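# Tuck both corner flaps at one short box end

## Task

At one of the cardboard box's short ends, fold both corner flaps inward. At the end both long side walls must stand upright and the box must sit on its bottom. All of this must hold without any help from the grippers; if a gripper is what keeps something in place, it does not count.

## Robot and tools

Robot and frame. Two arms, left_arm and right_arm, share one scene frame. The origin is on the table top midway between the arms. +x points out over the table, +z points up, and left_arm sits on the +y side. The names left and right refer to the arms only, not to sides of a picture. Each gripper's fingers point along its own +z axis and close along its own y axis. end_effector_position is the point between the finger pads, roughly 1 cm short of the tips. Reported hand positions can be a little off, more so at long reach. Joint limits in rad, base to gripper: waist -2.618 to 3.054, shoulder 0.000 to 3.142, elbow 0.000 to 3.142, wrist pitch -1.571 to 1.571, wrist yaw -1.571 to 1.571, wrist roll -2.094 to 2.094. An elbow never reaches fully straight.

Row layout. Every motion command uses rows of 16 numbers: left_arm x, y, z, qw, qx, qy, qz, opening, then right_arm in the same order. x, y, z are an absolute gripper position in metres in the scene frame. qw..qz are an absolute orientation quaternion, w first. opening runs from -1 (closed) to +1 (fully open, 0.094 m). Both arms must always be filled in, even if one stays put. To keep an arm still, repeat the exact pose from the last result taken before it stopped, plus the opening it should keep. To keep an orientation, resend the same quaternion every row rather than copying the drifted reported one.

execute_actions(actions): a list of up to 15 actions. Each action is a list of up to 15 rows, one row per control step (1/30 s). If an action has fewer than 15 rows, its last row repeats until the 15 steps are used up. Each row is a set of absolute targets, not offsets. An empty list only returns state and images. An action is rejected for both arms if any target lies more than 0.6 m from that gripper's starting position along any of the gripper's current axes. If an action is malformed, or the first one fails that check against the last reported state, nothing in the call runs. Each step, the commanded pose is clipped to within 70 mm and 16 degrees of the measured pose, so a distant target takes several actions. After an action the arm goes no further than the last clipped pose, so send the remainder next time. Position has priority over orientation when both cannot be met. Joint friction can leave the gripper up to about 31 mm short, and very small commands may not move it at all.

move(target, speed, blocking): target is one 16-number row of absolute poses. Each gripper follows a straight line toward its pose and all arms finish together, taking 0.5 to 10 s; anything longer is cut off at 10 s. speed is the path's top speed in m/s, 0.002 to 0.5, default 0.25; rotation is capped at twice that value in rad/s. Grippers rotate the shorter way. Paths ignore obstacles and the other arm. A gripper may lag, wander or overshoot the speed, mostly near full reach. Faster motion and targets set deeper past a contact both mean harder impacts. The opening is applied when the move starts. With blocking=false the result comes back after 0.5 s while motion continues. Check progress with wait(0). Until a result shows the move has ended, execute_actions and further moves are refused, so call wait or stop first. The result adds a move: line with the outcome (done, off_target, moving, held, fault), the limits that acted, and each gripper's distance from its pose. If only one arm is named, the other finished. limits=paced means the sent pose was clipped. limits=held means a check blocked some steps, after which the arm may surge faster than speed.

wait(seconds): 0 to 10; arms keep their last command and a running move continues. stop(): brakes a running move; it needs room, and the fingers keep moving. zoom_image(camera, region): camera is cam_high, cam_low, cam_left_wrist or cam_right_wrist; region is [x0, y0, x1, y1] in pixels from the top-left corner, at most 504 by 504. finished_scene(scene): ends the current scene, given by its number, permanently; only call it once the box state is achieved and stable.

Cameras: cam_high and cam_low are 504x504 pinhole views with radial distortion; cam_left_wrist and cam_right_wrist are 616x616 fisheye views on the grippers. Images come in that order.

Reading results. The state line shows left_arm: ... | right_arm: ... with each position and quaternion. Hand target lines give the pose the controller is currently steering toward. pose unreachable means the clearance check altered or blocked that arm's command. Step readings list positions at some steps; HELD with an arm label marks a step that was held back. grip_measured is the finger opening on the command scale; the last value of Joint positions is the opening in metres. Readings may be off by about 1 mm. To hold something, command about 0.03 below grip_measured; smaller differences grip more lightly. Thin parts under about 2 mm get less force. MOTOR HOT appears from 75 °C; at 90 °C the arm halts for 10 s; at 100 °C it goes limp and falls. Such stops appear as OVER-TEMPERATURE FAULT lines, and any FAULT line can cut short a wait, move or action.

Cautions. Nothing may leave the table. Avoid drops, slams, hard pushes and arm-to-arm contact. An arm blocked by an object keeps pushing until a new command arrives. Occasional external tugs or pushes may disturb held or loose items. The simulation keeps running while replies are composed, holding the last command.

Each tool is called after "Emit:" in YAML: its name, and indented under it one key for each argument.

## Session

Emit:
execute_actions:
  actions: []

Scene clock: 0.00 s.
left_arm: end_effector_position=(+0.3491, +0.4049, +0.4097) grip_measured=-0.394 end_effector_quat_wxyz=(+0.711, -0.061, +0.698, +0.068) | right_arm: end_effector_position=(+0.3706, -0.1706, +0.3931) grip_measured=-0.394 end_effector_quat_wxyz=(+0.695, -0.073, +0.711, +0.079)
Joint positions: left_arm=[-0.016  1.034  1.053 -0.     0.008  0.008  0.028] | right_arm=[ 0.014  1.054  1.035 -0.004  0.006  0.012  0.028]
Joint velocities: left_arm=[-0.007  0.002 -0.002 -0.022 -0.022  0.007  0.   ] | right_arm=[-0.002 -0.002 -0.007 -0.037 -0.037 -0.022 -0.   ]
Hand target (left_arm): +0.349, +0.405, +0.410; +0.711, -0.061, +0.698, +0.068
Hand target (right_arm): +0.371, -0.171, +0.393; +0.695, -0.073, +0.711, +0.079

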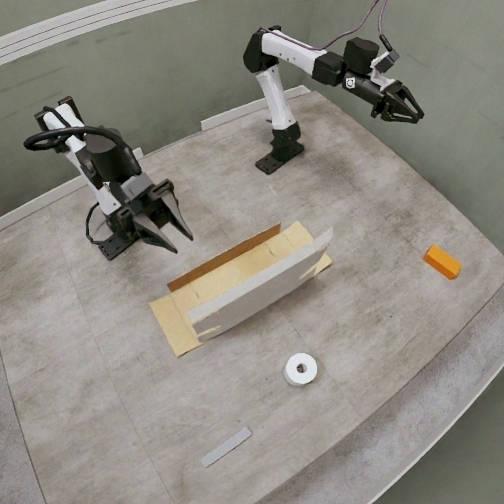

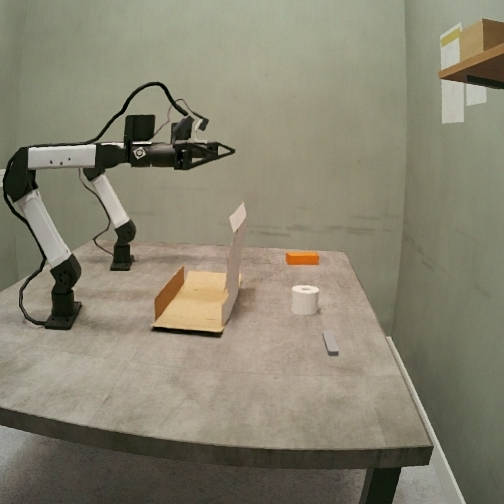

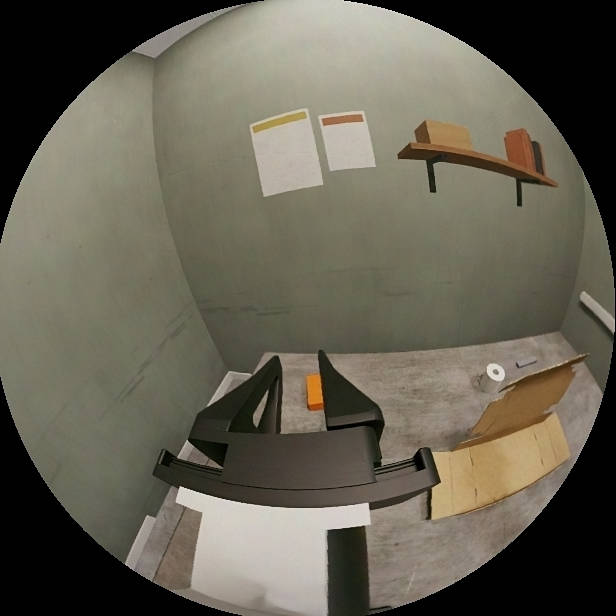

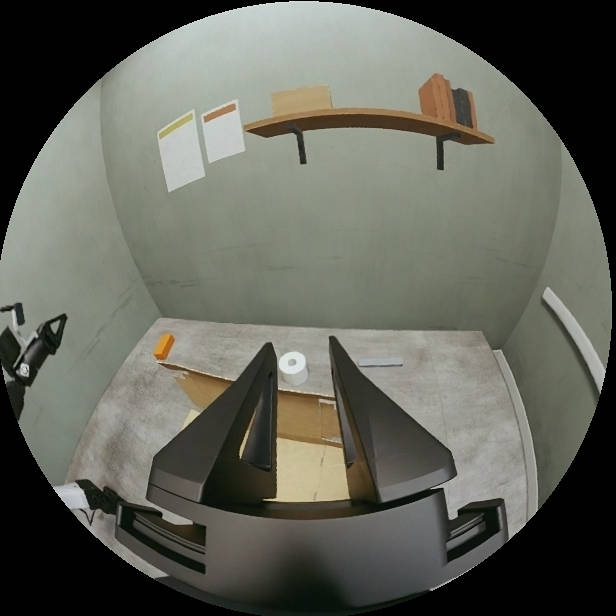

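Emit:
zoom_image:
  camera: "cam_high"
  region: [130,190,350,370]

Emit:
zoom_image:
  camera: "cam_low"
  region: [130,190,290,350]

Emit:
move:
  target: [0.30,0.2,0.3,0,0,1,0,-1,0.30,-0.3,0.3,0,0,1,0,-1]
  speed: 0.4

Region (130, 190, 350, 370) of cam_high's 504x504 image, scaled by 2.291, with more detail than that image has; it fills the top 412 rows of this view, and the rest is white.

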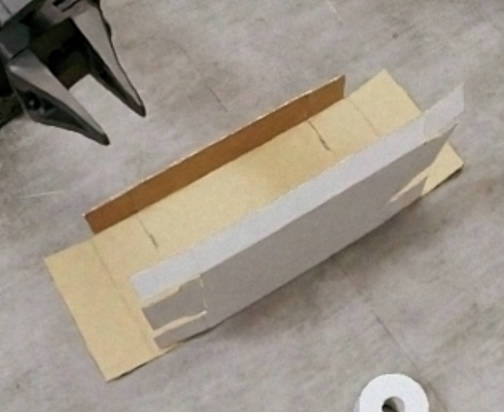

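Region (130, 190, 290, 350) of cam_low's 504x504 image, scaled by 3.150, with more detail than that image has.

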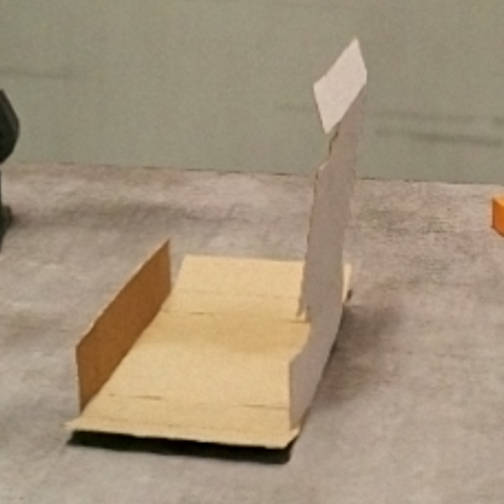

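Scene clock: 8.73 s.
left_arm: end_effector_position=(+0.2976, +0.2001, +0.3101) grip_measured=-0.992 end_effector_quat_wxyz=(+0.201, +0.011, +0.976, -0.084) | right_arm: end_effector_position=(+0.3063, -0.3016, +0.3015) grip_measured=-0.992 end_effector_quat_wxyz=(+0.197, +0.009, +0.980, -0.025)
Joint positions: left_arm=[-0.609  1.653  2.08  -1.56   0.003 -0.381  0.   ] | right_arm=[-0.368  1.547  1.946 -1.571 -0.008 -0.139  0.   ]
Joint velocities: left_arm=[-0.012 -0.007 -0.007  0.007 -0.022 -0.007 -0.   ] | right_arm=[-0.012  0.002 -0.007 -0.081  0.022  0.007 -0.001]
Hand target (left_arm): +0.298, +0.202, +0.298; +0.177, +0.004, +0.981, -0.081
Hand target (right_arm): +0.299, -0.301, +0.303; +0.197, +0.006, +0.980, -0.031
Off the commanded pose (left_arm): 0.010 m, 25 deg; orientation clipped at the last step of the last action.
Off the commanded pose (right_arm): 0.007 m, 23 deg; orientation clipped at the last step of the last action.
joint sent to its limit (left arm) — the command would take joint 4 (wrist pitch) past its lower limit, so that joint was sent only as far as its limit.
joint sent to its limit (right arm) — the command would take joint 4 (wrist pitch) past its lower limit, so that joint was sent only as far as its limit.
move: off_target (left_arm, right_arm); limits=paced

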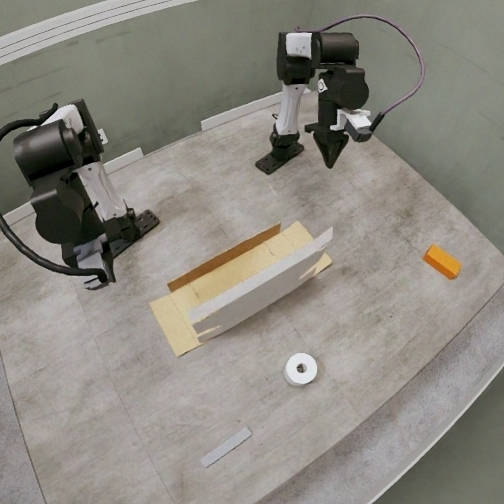

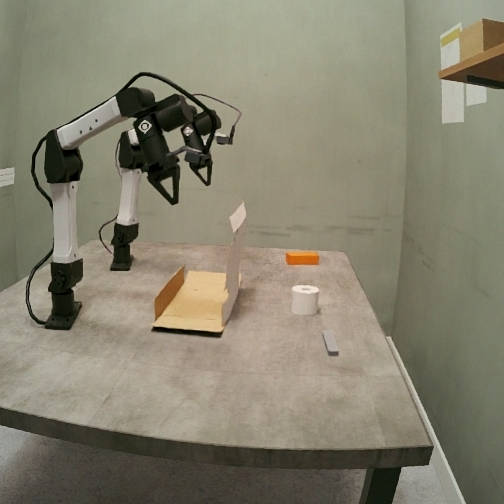

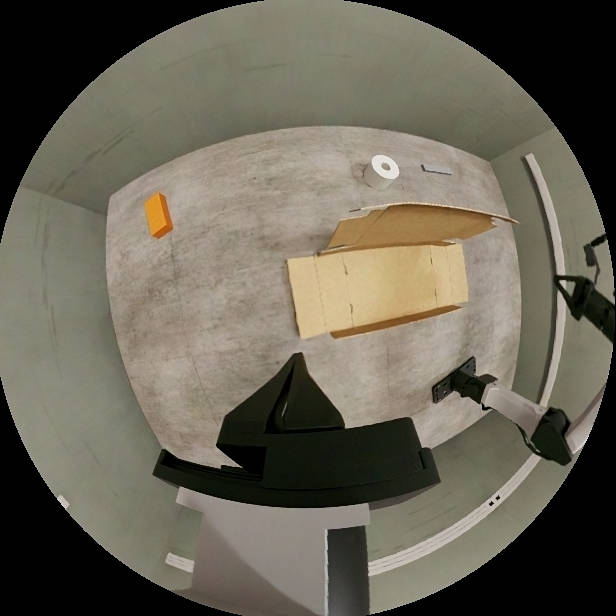

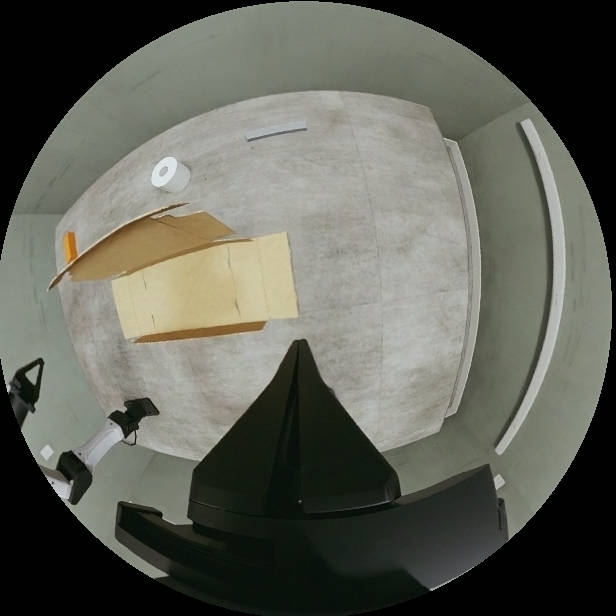

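Emit:
move:
  target: [0.33,0.06,0.06,0,0.707,0.707,0,-1,0.22,-0.3,0.1,0,0,1,0,-1]

Scene clock: 19.47 s.
left_arm: end_effector_position=(+0.3315, +0.0592, +0.0654) grip_measured=-0.992 end_effector_quat_wxyz=(+0.008, +0.701, +0.714, -0.009) | right_arm: end_effector_position=(+0.2192, -0.2975, +0.1037) grip_measured=-0.992 end_effector_quat_wxyz=(-0.002, -0.002, +1.000, +0.002)
Joint positions: left_arm=[-0.866  2.273  2.018 -1.302  0.02   0.893  0.   ] | right_arm=[-0.408  1.402  1.066 -1.24  -0.004 -0.203  0.   ]
Joint velocities: left_arm=[-0.002 -0.017 -0.007 -0.037 -0.051  0.022  0.001] | right_arm=[-0.007 -0.002 -0.017 -0.007 -0.051  0.007 -0.   ]
Hand target (left_arm): +0.331, +0.058, +0.061; +0.001, +0.706, +0.708, -0.005
Hand target (right_arm): +0.216, -0.300, +0.101; -0.001, -0.001, +1.000, -0.002
Off the commanded pose (left_arm): 0.006 m, 2 deg.
Off the commanded pose (right_arm): 0.005 m, 0 deg.
move: done

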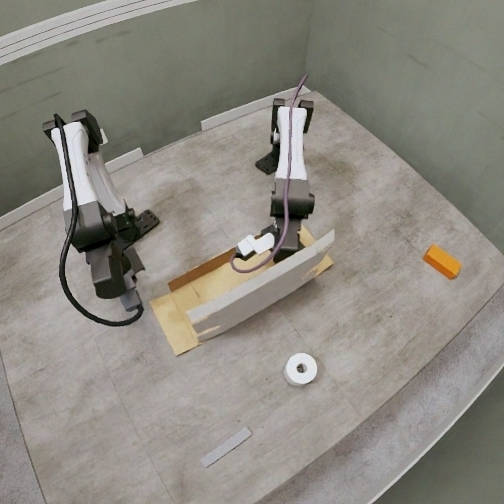

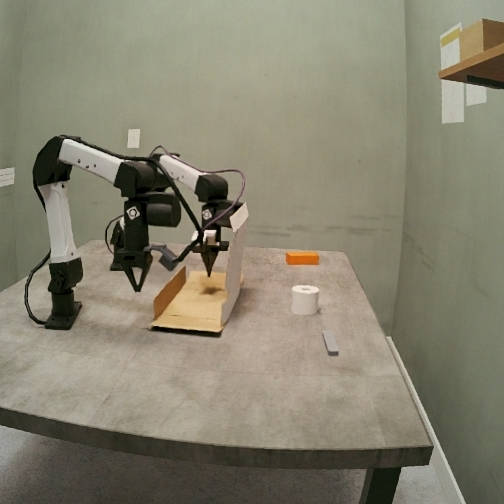

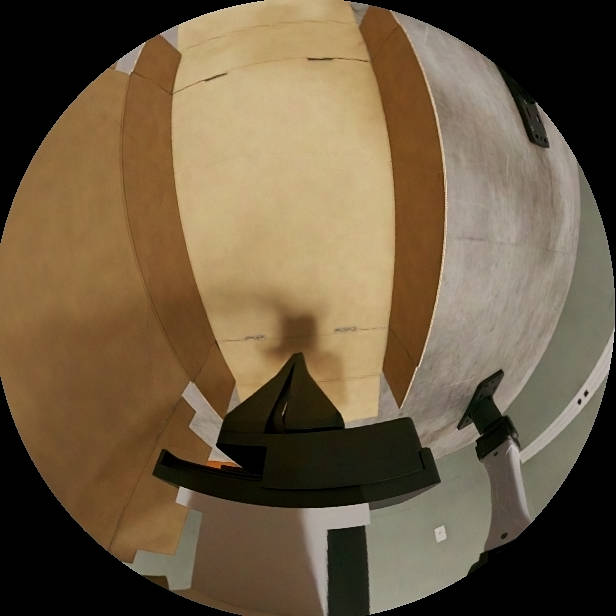

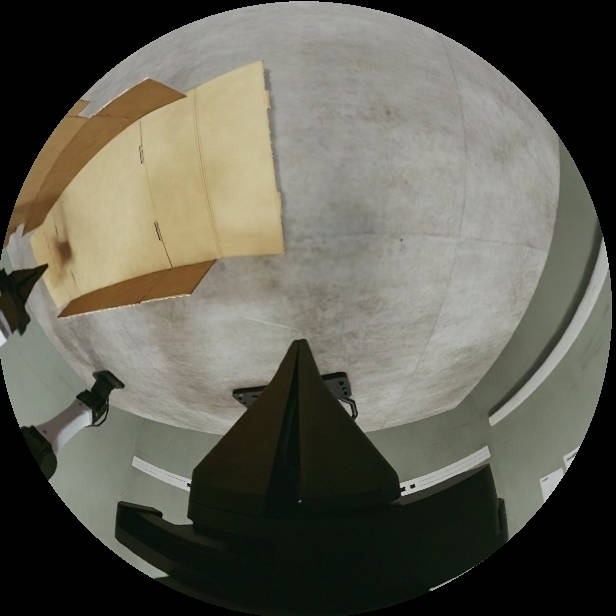

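Emit:
move:
  target: [0.33,0.06,0.005,0,0.707,0.707,0,-1,0.22,-0.21,0.045,0,0.707,0.707,0,-1]

Emit:
move:
  target: [0.33,0.06,0.005,0,0.707,0.707,0,-1,0.3,-0.2,0.045,0,0.707,0.707,0,-1]
  speed: 0.06

Scene clock: 30.67 s.
left_arm: end_effector_position=(+0.3364, +0.0575, +0.0215) grip_measured=-0.992 end_effector_quat_wxyz=(+0.017, +0.702, +0.712, -0.003) | right_arm: end_effector_position=(+0.2228, -0.2117, +0.0539) grip_measured=-0.992 end_effector_quat_wxyz=(+0.008, +0.707, +0.707, +0.011)
Joint positions: left_arm=[-0.866  2.292  1.875 -1.12   0.01   0.898  0.   ] | right_arm=[-0.023  1.422  0.881 -1.002  0.001  1.756  0.   ]
Joint velocities: left_arm=[-0.012 -0.002  0.002 -0.066  0.007  0.037  0.   ] | right_arm=[ 0.012  0.007  0.007  0.051 -0.051  0.051  0.   ]
Hand target (left_arm): +0.331, +0.060, +0.005; -0.000, +0.707, +0.707, -0.000
Hand target (right_arm): +0.218, -0.212, +0.045; +0.004, +0.707, +0.707, -0.002
Off the commanded pose (left_arm): 0.018 m, 2 deg.
Off the commanded pose (right_arm): 0.009 m, 2 deg.
move: off_target (left_arm)

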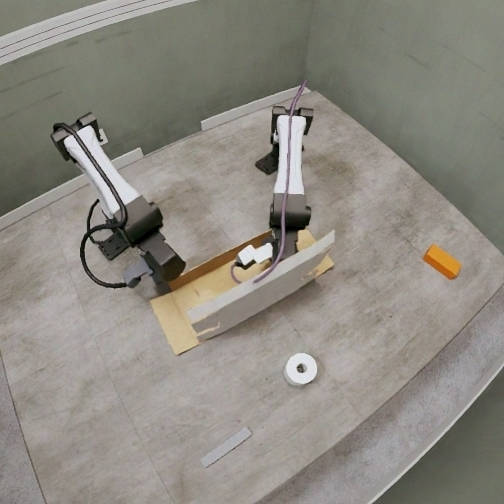

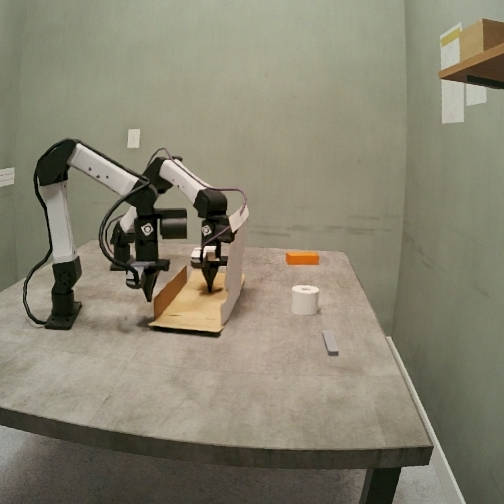

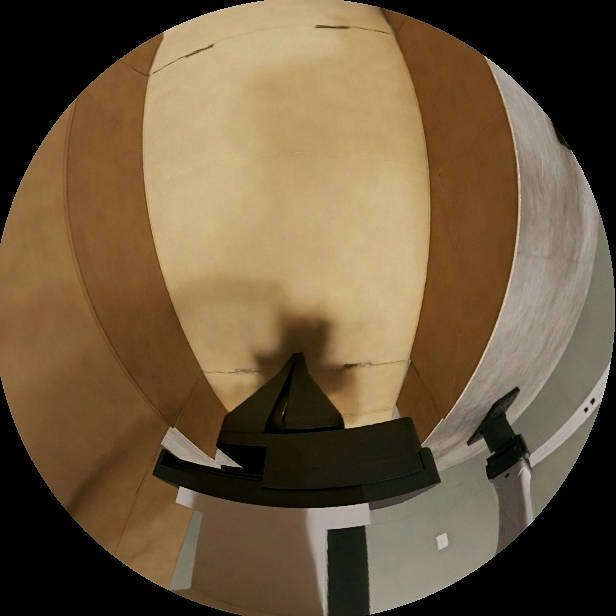

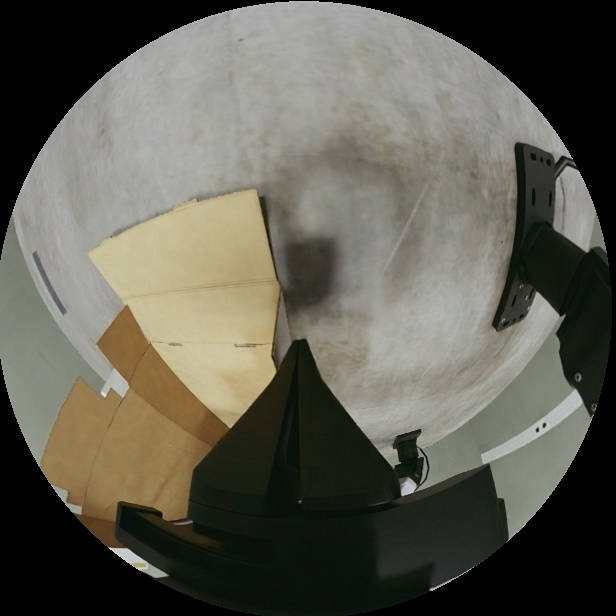

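Scene clock: 32.27 s.
left_arm: end_effector_position=(+0.3376, +0.0567, +0.0216) grip_measured=-0.992 end_effector_quat_wxyz=(+0.020, +0.702, +0.712, -0.003) | right_arm: end_effector_position=(+0.2907, -0.1990, +0.0422) grip_measured=-0.992 end_effector_quat_wxyz=(-0.004, +0.707, +0.707, -0.006)
Joint positions: left_arm=[-0.866  2.292  1.875 -1.114  0.01   0.898  0.   ] | right_arm=[-0.023  1.737  1.15  -0.998  0.001  1.756  0.   ]
Joint velocities: left_arm=[-0.007 -0.022 -0.012 -0.037 -0.066 -0.037 -0.   ] | right_arm=[-0.007 -0.002 -0.007  0.022 -0.022 -0.007 -0.001]
Hand target (left_arm): +0.330, +0.060, +0.005; -0.000, +0.707, +0.707, -0.000
Hand target (right_arm): +0.300, -0.199, +0.045; +0.000, +0.707, +0.707, -0.000
Off the commanded pose (left_arm): 0.019 m, 2 deg.
Off the commanded pose (right_arm): 0.010 m, 1 deg.
move: off_target (left_arm)

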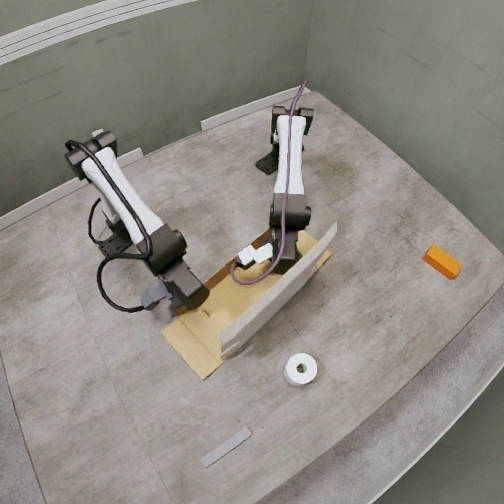

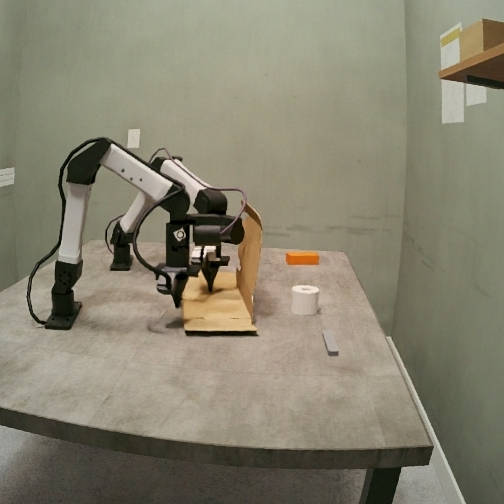

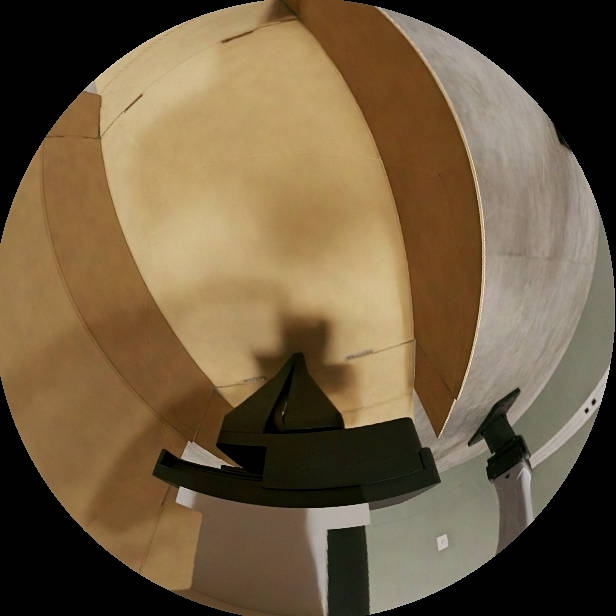

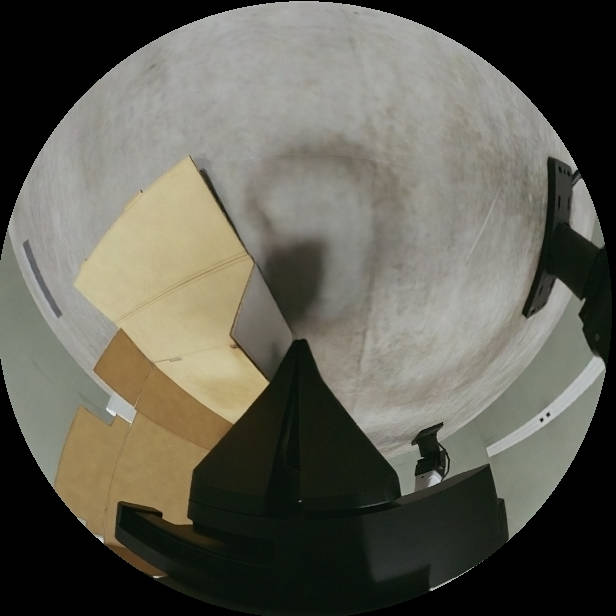

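Emit:
move:
  target: [0.32,0.05,0.12,0,0.707,0.707,0,-1,0.24,-0.3,0.08,0,0.707,0.707,0,-1]

Emit:
move:
  target: [0.24,0,0.12,0,0.574,0.819,0,0.2,0.24,-0.3,0.08,0,0.707,0.707,0,-1]

Emit:
move:
  target: [0.24,0,0.04,0,0.574,0.819,0,0.2,0.24,-0.3,0.08,0,0.707,0.707,0,-1]
  speed: 0.1

Scene clock: 42.73 s.
left_arm: end_effector_position=(+0.3193, +0.0530, +0.1236) grip_measured=-0.992 end_effector_quat_wxyz=(+0.008, +0.706, +0.708, -0.004) | right_arm: end_effector_position=(+0.2488, -0.3002, +0.0803) grip_measured=-0.992 end_effector_quat_wxyz=(+0.002, +0.708, +0.706, +0.001)
Joint positions: left_arm=[-0.898  2.274  2.253 -1.535  0.01   0.877  0.   ] | right_arm=[-0.393  1.521  1.077 -1.123 -0.     1.39   0.   ]
Joint velocities: left_arm=[ 0.002  0.012 -0.002 -0.051 -0.022 -0.051  0.001] | right_arm=[-0.012 -0.012 -0.002 -0.051 -0.022 -0.037  0.   ]
Hand target (left_arm): +0.318, +0.052, +0.120; -0.000, +0.707, +0.707, -0.001
Hand target (right_arm): +0.242, -0.299, +0.080; -0.004, +0.707, +0.707, +0.002
Off the commanded pose (left_arm): 0.005 m, 1 deg.
Off the commanded pose (right_arm): 0.009 m, 0 deg.
move: done

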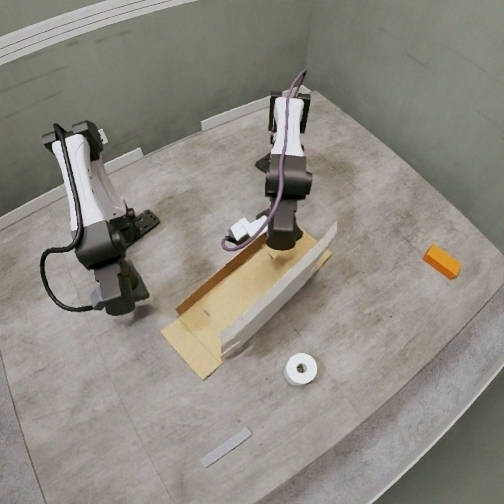

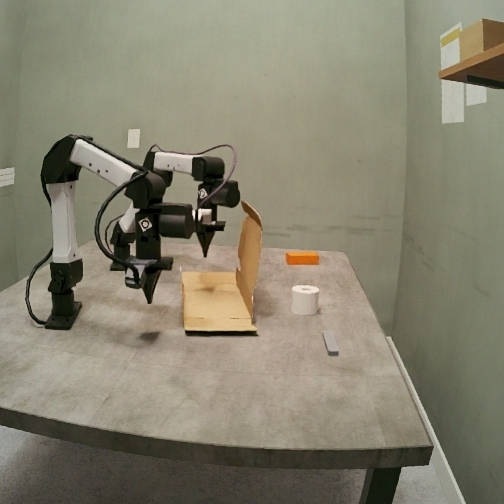

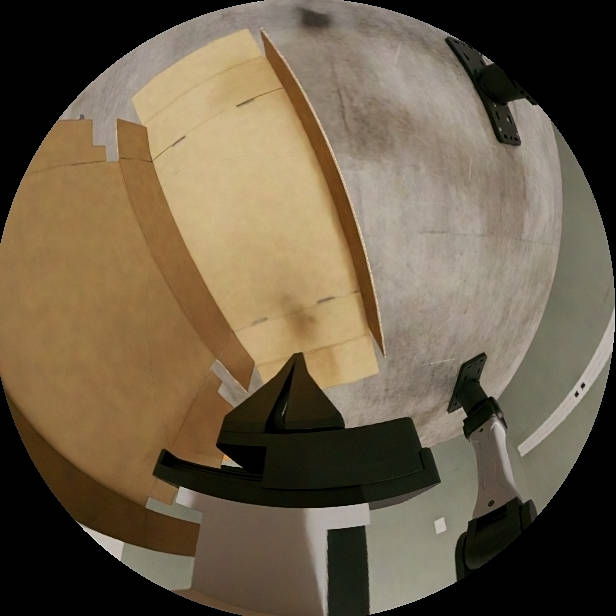

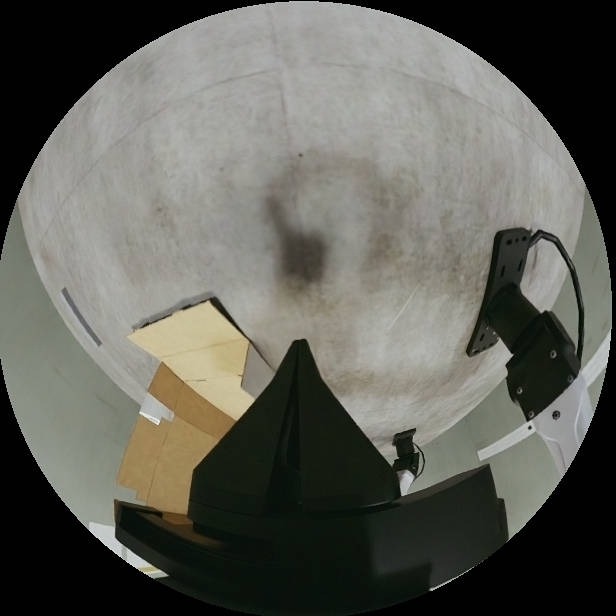

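Scene clock: 44.07 s.
left_arm: end_effector_position=(+0.2403, -0.0008, +0.1185) grip_measured=+0.197 end_effector_quat_wxyz=(-0.004, +0.576, +0.817, -0.004) | right_arm: end_effector_position=(+0.2488, -0.3002, +0.0803) grip_measured=-0.992 end_effector_quat_wxyz=(+0.002, +0.708, +0.707, +0.001)
Joint positions: left_arm=[-1.116  2.205  2.117 -1.488  0.01   0.319  0.056] | right_arm=[-0.393  1.521  1.077 -1.123 -0.     1.388  0.   ]
Joint velocities: left_arm=[ 0.007 -0.002 -0.007  0.007  0.007 -0.051 -0.   ] | right_arm=[-0.002 -0.017 -0.007 -0.022 -0.081  0.007 -0.001]
Hand target (left_arm): +0.239, +0.001, +0.120; -0.002, +0.574, +0.819, -0.002
Hand target (right_arm): +0.240, -0.300, +0.080; -0.000, +0.707, +0.707, -0.000
Off the commanded pose (left_arm): 0.002 m, 1 deg.
Off the commanded pose (right_arm): 0.009 m, 0 deg.
move: done

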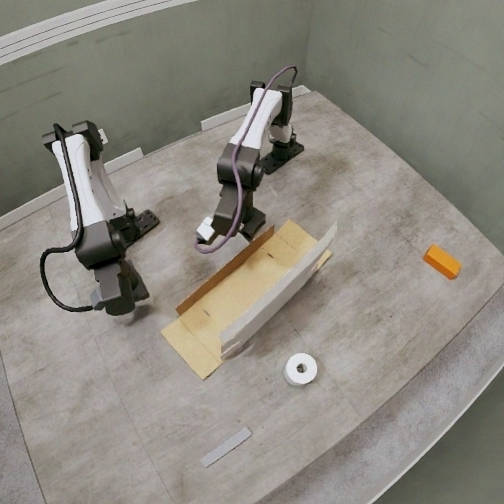

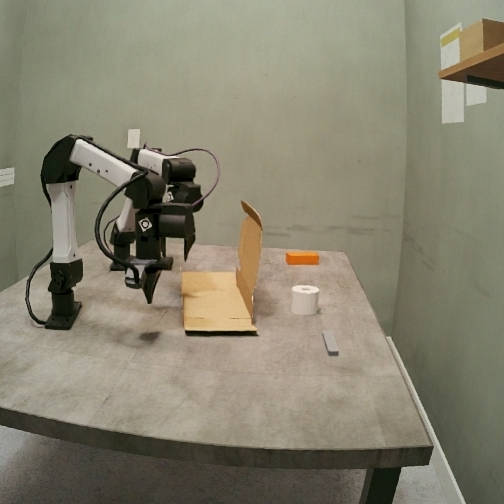

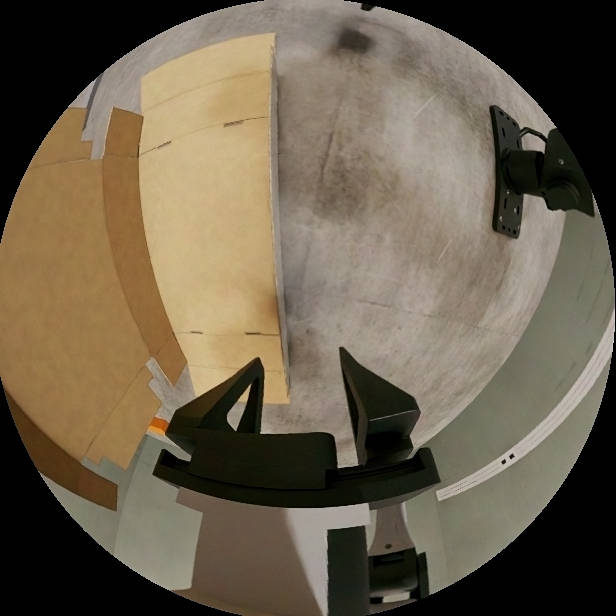

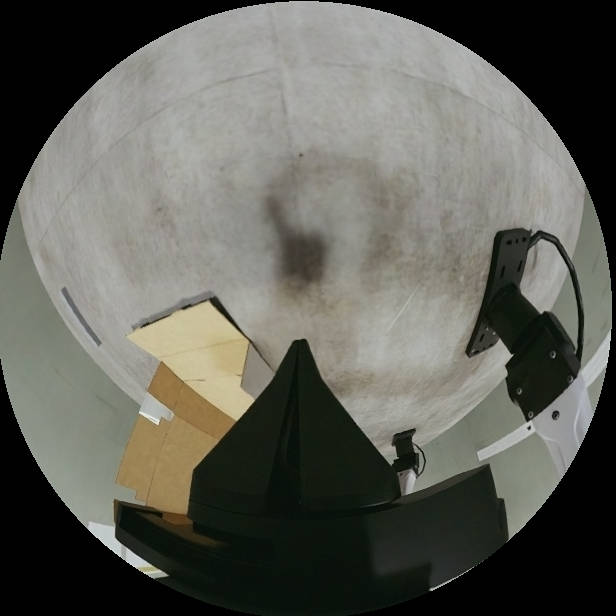

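Scene clock: 45.40 s.
left_arm: end_effector_position=(+0.2427, -0.0040, +0.0453) grip_measured=+0.197 end_effector_quat_wxyz=(+0.004, +0.575, +0.818, -0.006) | right_arm: end_effector_position=(+0.2488, -0.3002, +0.0803) grip_measured=-0.992 end_effector_quat_wxyz=(+0.002, +0.708, +0.707, +0.001)
Joint positions: left_arm=[-1.116  2.203  1.822 -1.179  0.01   0.315  0.056] | right_arm=[-0.393  1.521  1.077 -1.123 -0.     1.388  0.   ]
Joint velocities: left_arm=[-0.007 -0.012  0.007  0.007 -0.022  0.066  0.   ] | right_arm=[-0.002 -0.007  0.007  0.037 -0.081  0.022 -0.001]
Hand target (left_arm): +0.241, -0.001, +0.040; -0.000, +0.574, +0.819, -0.000
Hand target (right_arm): +0.240, -0.300, +0.080; -0.000, +0.707, +0.707, -0.000
Off the commanded pose (left_arm): 0.007 m, 1 deg.
Off the commanded pose (right_arm): 0.009 m, 0 deg.
move: done

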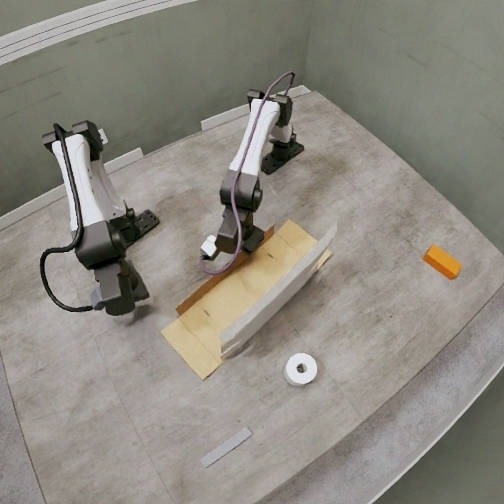

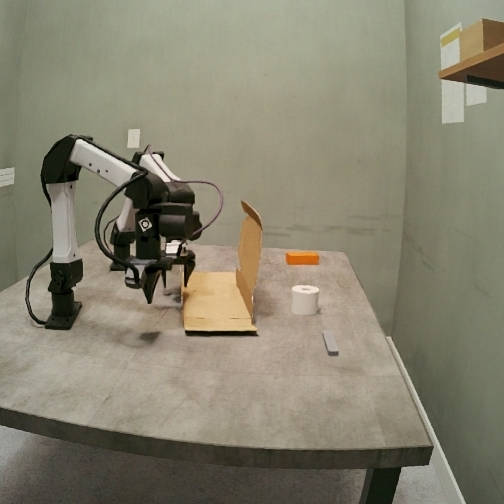

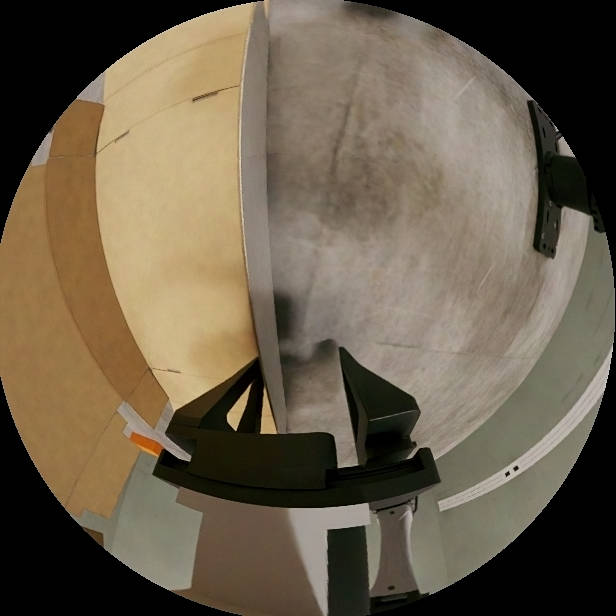

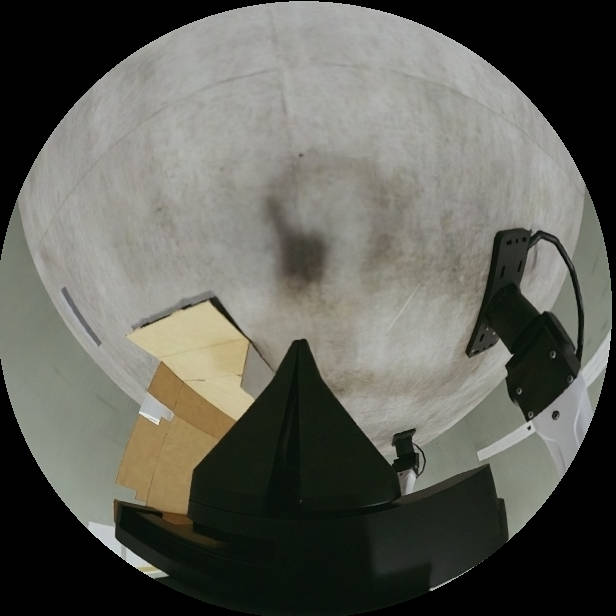

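Emit:
move:
  target: [0.26,0,0.04,0,0.59,0.807,0,-1,0.28,-0.235,0.045,-0.183,0.683,0.683,0.183,-1]
  speed: 0.15

Emit:
move:
  target: [0.26,0,0.04,0,0.59,0.807,0,-1,0.365,-0.205,0.045,-0.183,0.683,0.683,0.183,-1]
  speed: 0.06

Scene clock: 56.53 s.
left_arm: end_effector_position=(+0.2553, -0.0024, +0.0468) grip_measured=-0.980 end_effector_quat_wxyz=(+0.008, +0.591, +0.807, -0.003) | right_arm: end_effector_position=(+0.2722, -0.2320, +0.0454) grip_measured=-0.992 end_effector_quat_wxyz=(-0.188, +0.683, +0.684, +0.172)
Joint positions: left_arm=[-1.095  2.225  1.864 -1.194  0.002  0.376  0.001] | right_arm=[-0.432  1.748  1.077 -1.049 -0.496  1.308  0.   ]
Joint velocities: left_arm=[-0.007 -0.012 -0.007 -0.037 -0.037 -0.037  0.   ] | right_arm=[-0.002 -0.002 -0.007  0.022 -0.022  0.007  0.   ]
Hand target (left_arm): +0.260, -0.000, +0.040; +0.000, +0.590, +0.807, +0.000
Hand target (right_arm): +0.278, -0.234, +0.045; -0.186, +0.683, +0.683, +0.181
Off the commanded pose (left_arm): 0.009 m, 1 deg.
Off the commanded pose (right_arm): 0.008 m, 1 deg.
move: done

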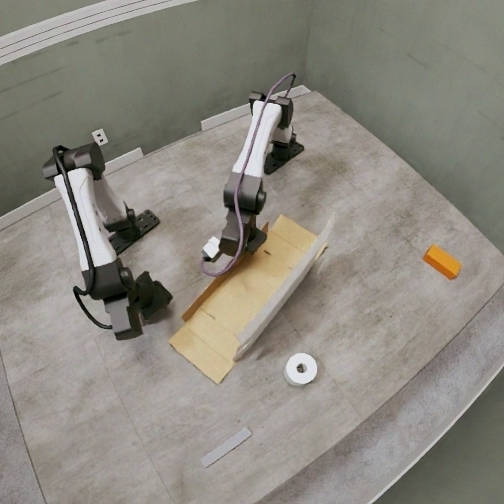

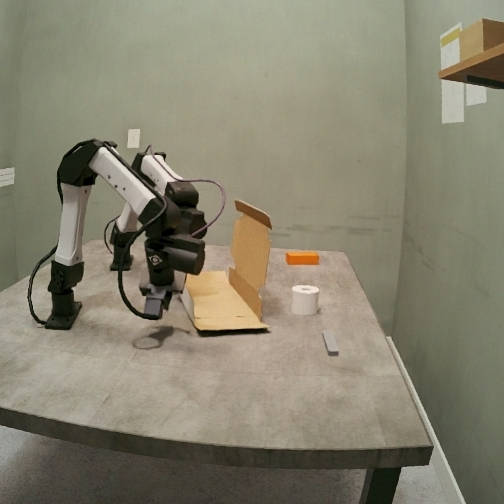

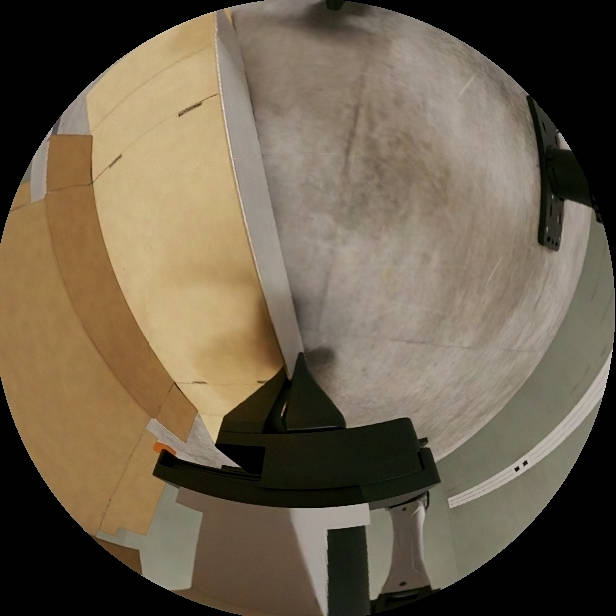

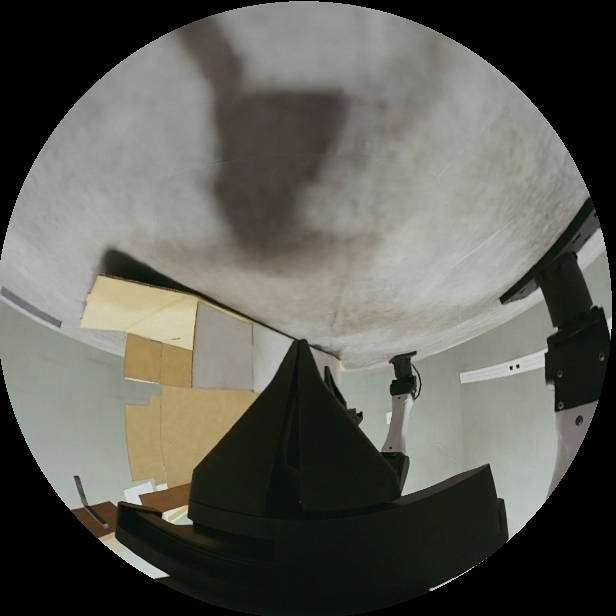

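Scene clock: 58.47 s.
left_arm: end_effector_position=(+0.2615, +0.0011, +0.0469) grip_measured=-0.980 end_effector_quat_wxyz=(+0.012, +0.580, +0.814, +0.003) | right_arm: end_effector_position=(+0.3512, -0.2081, +0.0412) grip_measured=-0.992 end_effector_quat_wxyz=(-0.191, +0.687, +0.681, +0.169)
Joint positions: left_arm=[-1.084  2.225  1.864 -1.189 -0.011  0.362  0.001] | right_arm=[-0.317  2.004  1.404 -1.065 -0.508  1.447  0.   ]
Joint velocities: left_arm=[ 0.017 -0.007  0.007 -0.007  0.022  0.051  0.   ] | right_arm=[-0.007 -0.007 -0.007  0.007 -0.037  0.066  0.001]
Hand target (left_arm): +0.260, -0.000, +0.040; +0.001, +0.590, +0.807, -0.000
Hand target (right_arm): +0.364, -0.204, +0.044; -0.182, +0.683, +0.683, +0.183
Off the commanded pose (left_arm): 0.007 m, 2 deg.
Off the commanded pose (right_arm): 0.015 m, 2 deg.
move: off_target (right_arm)

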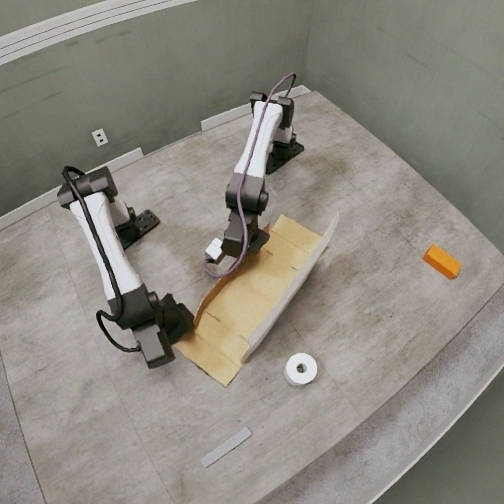

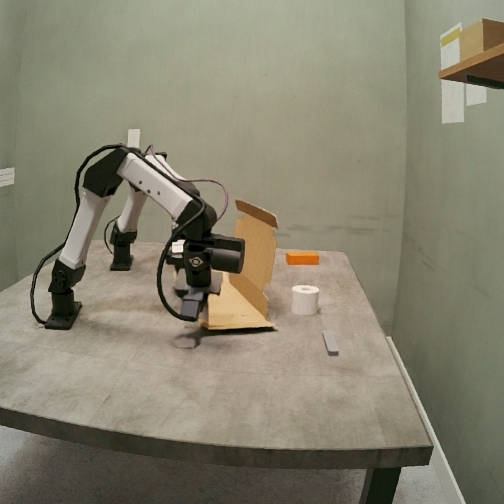

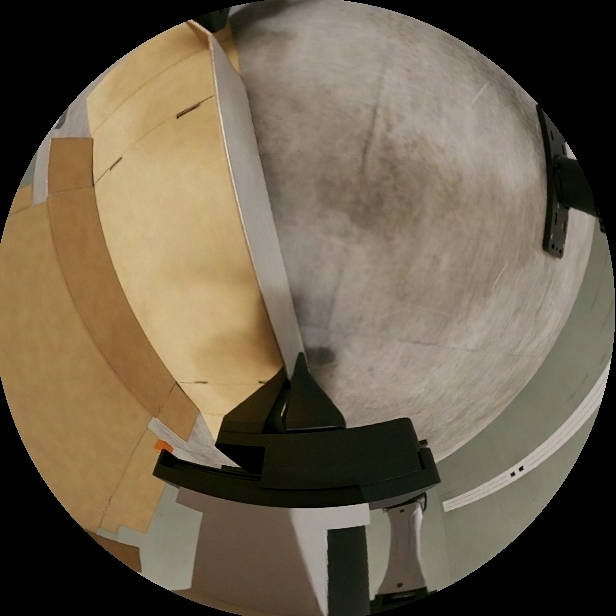

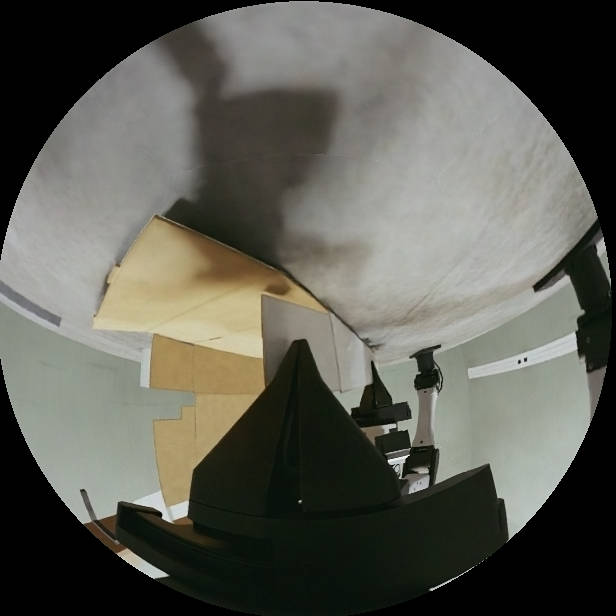

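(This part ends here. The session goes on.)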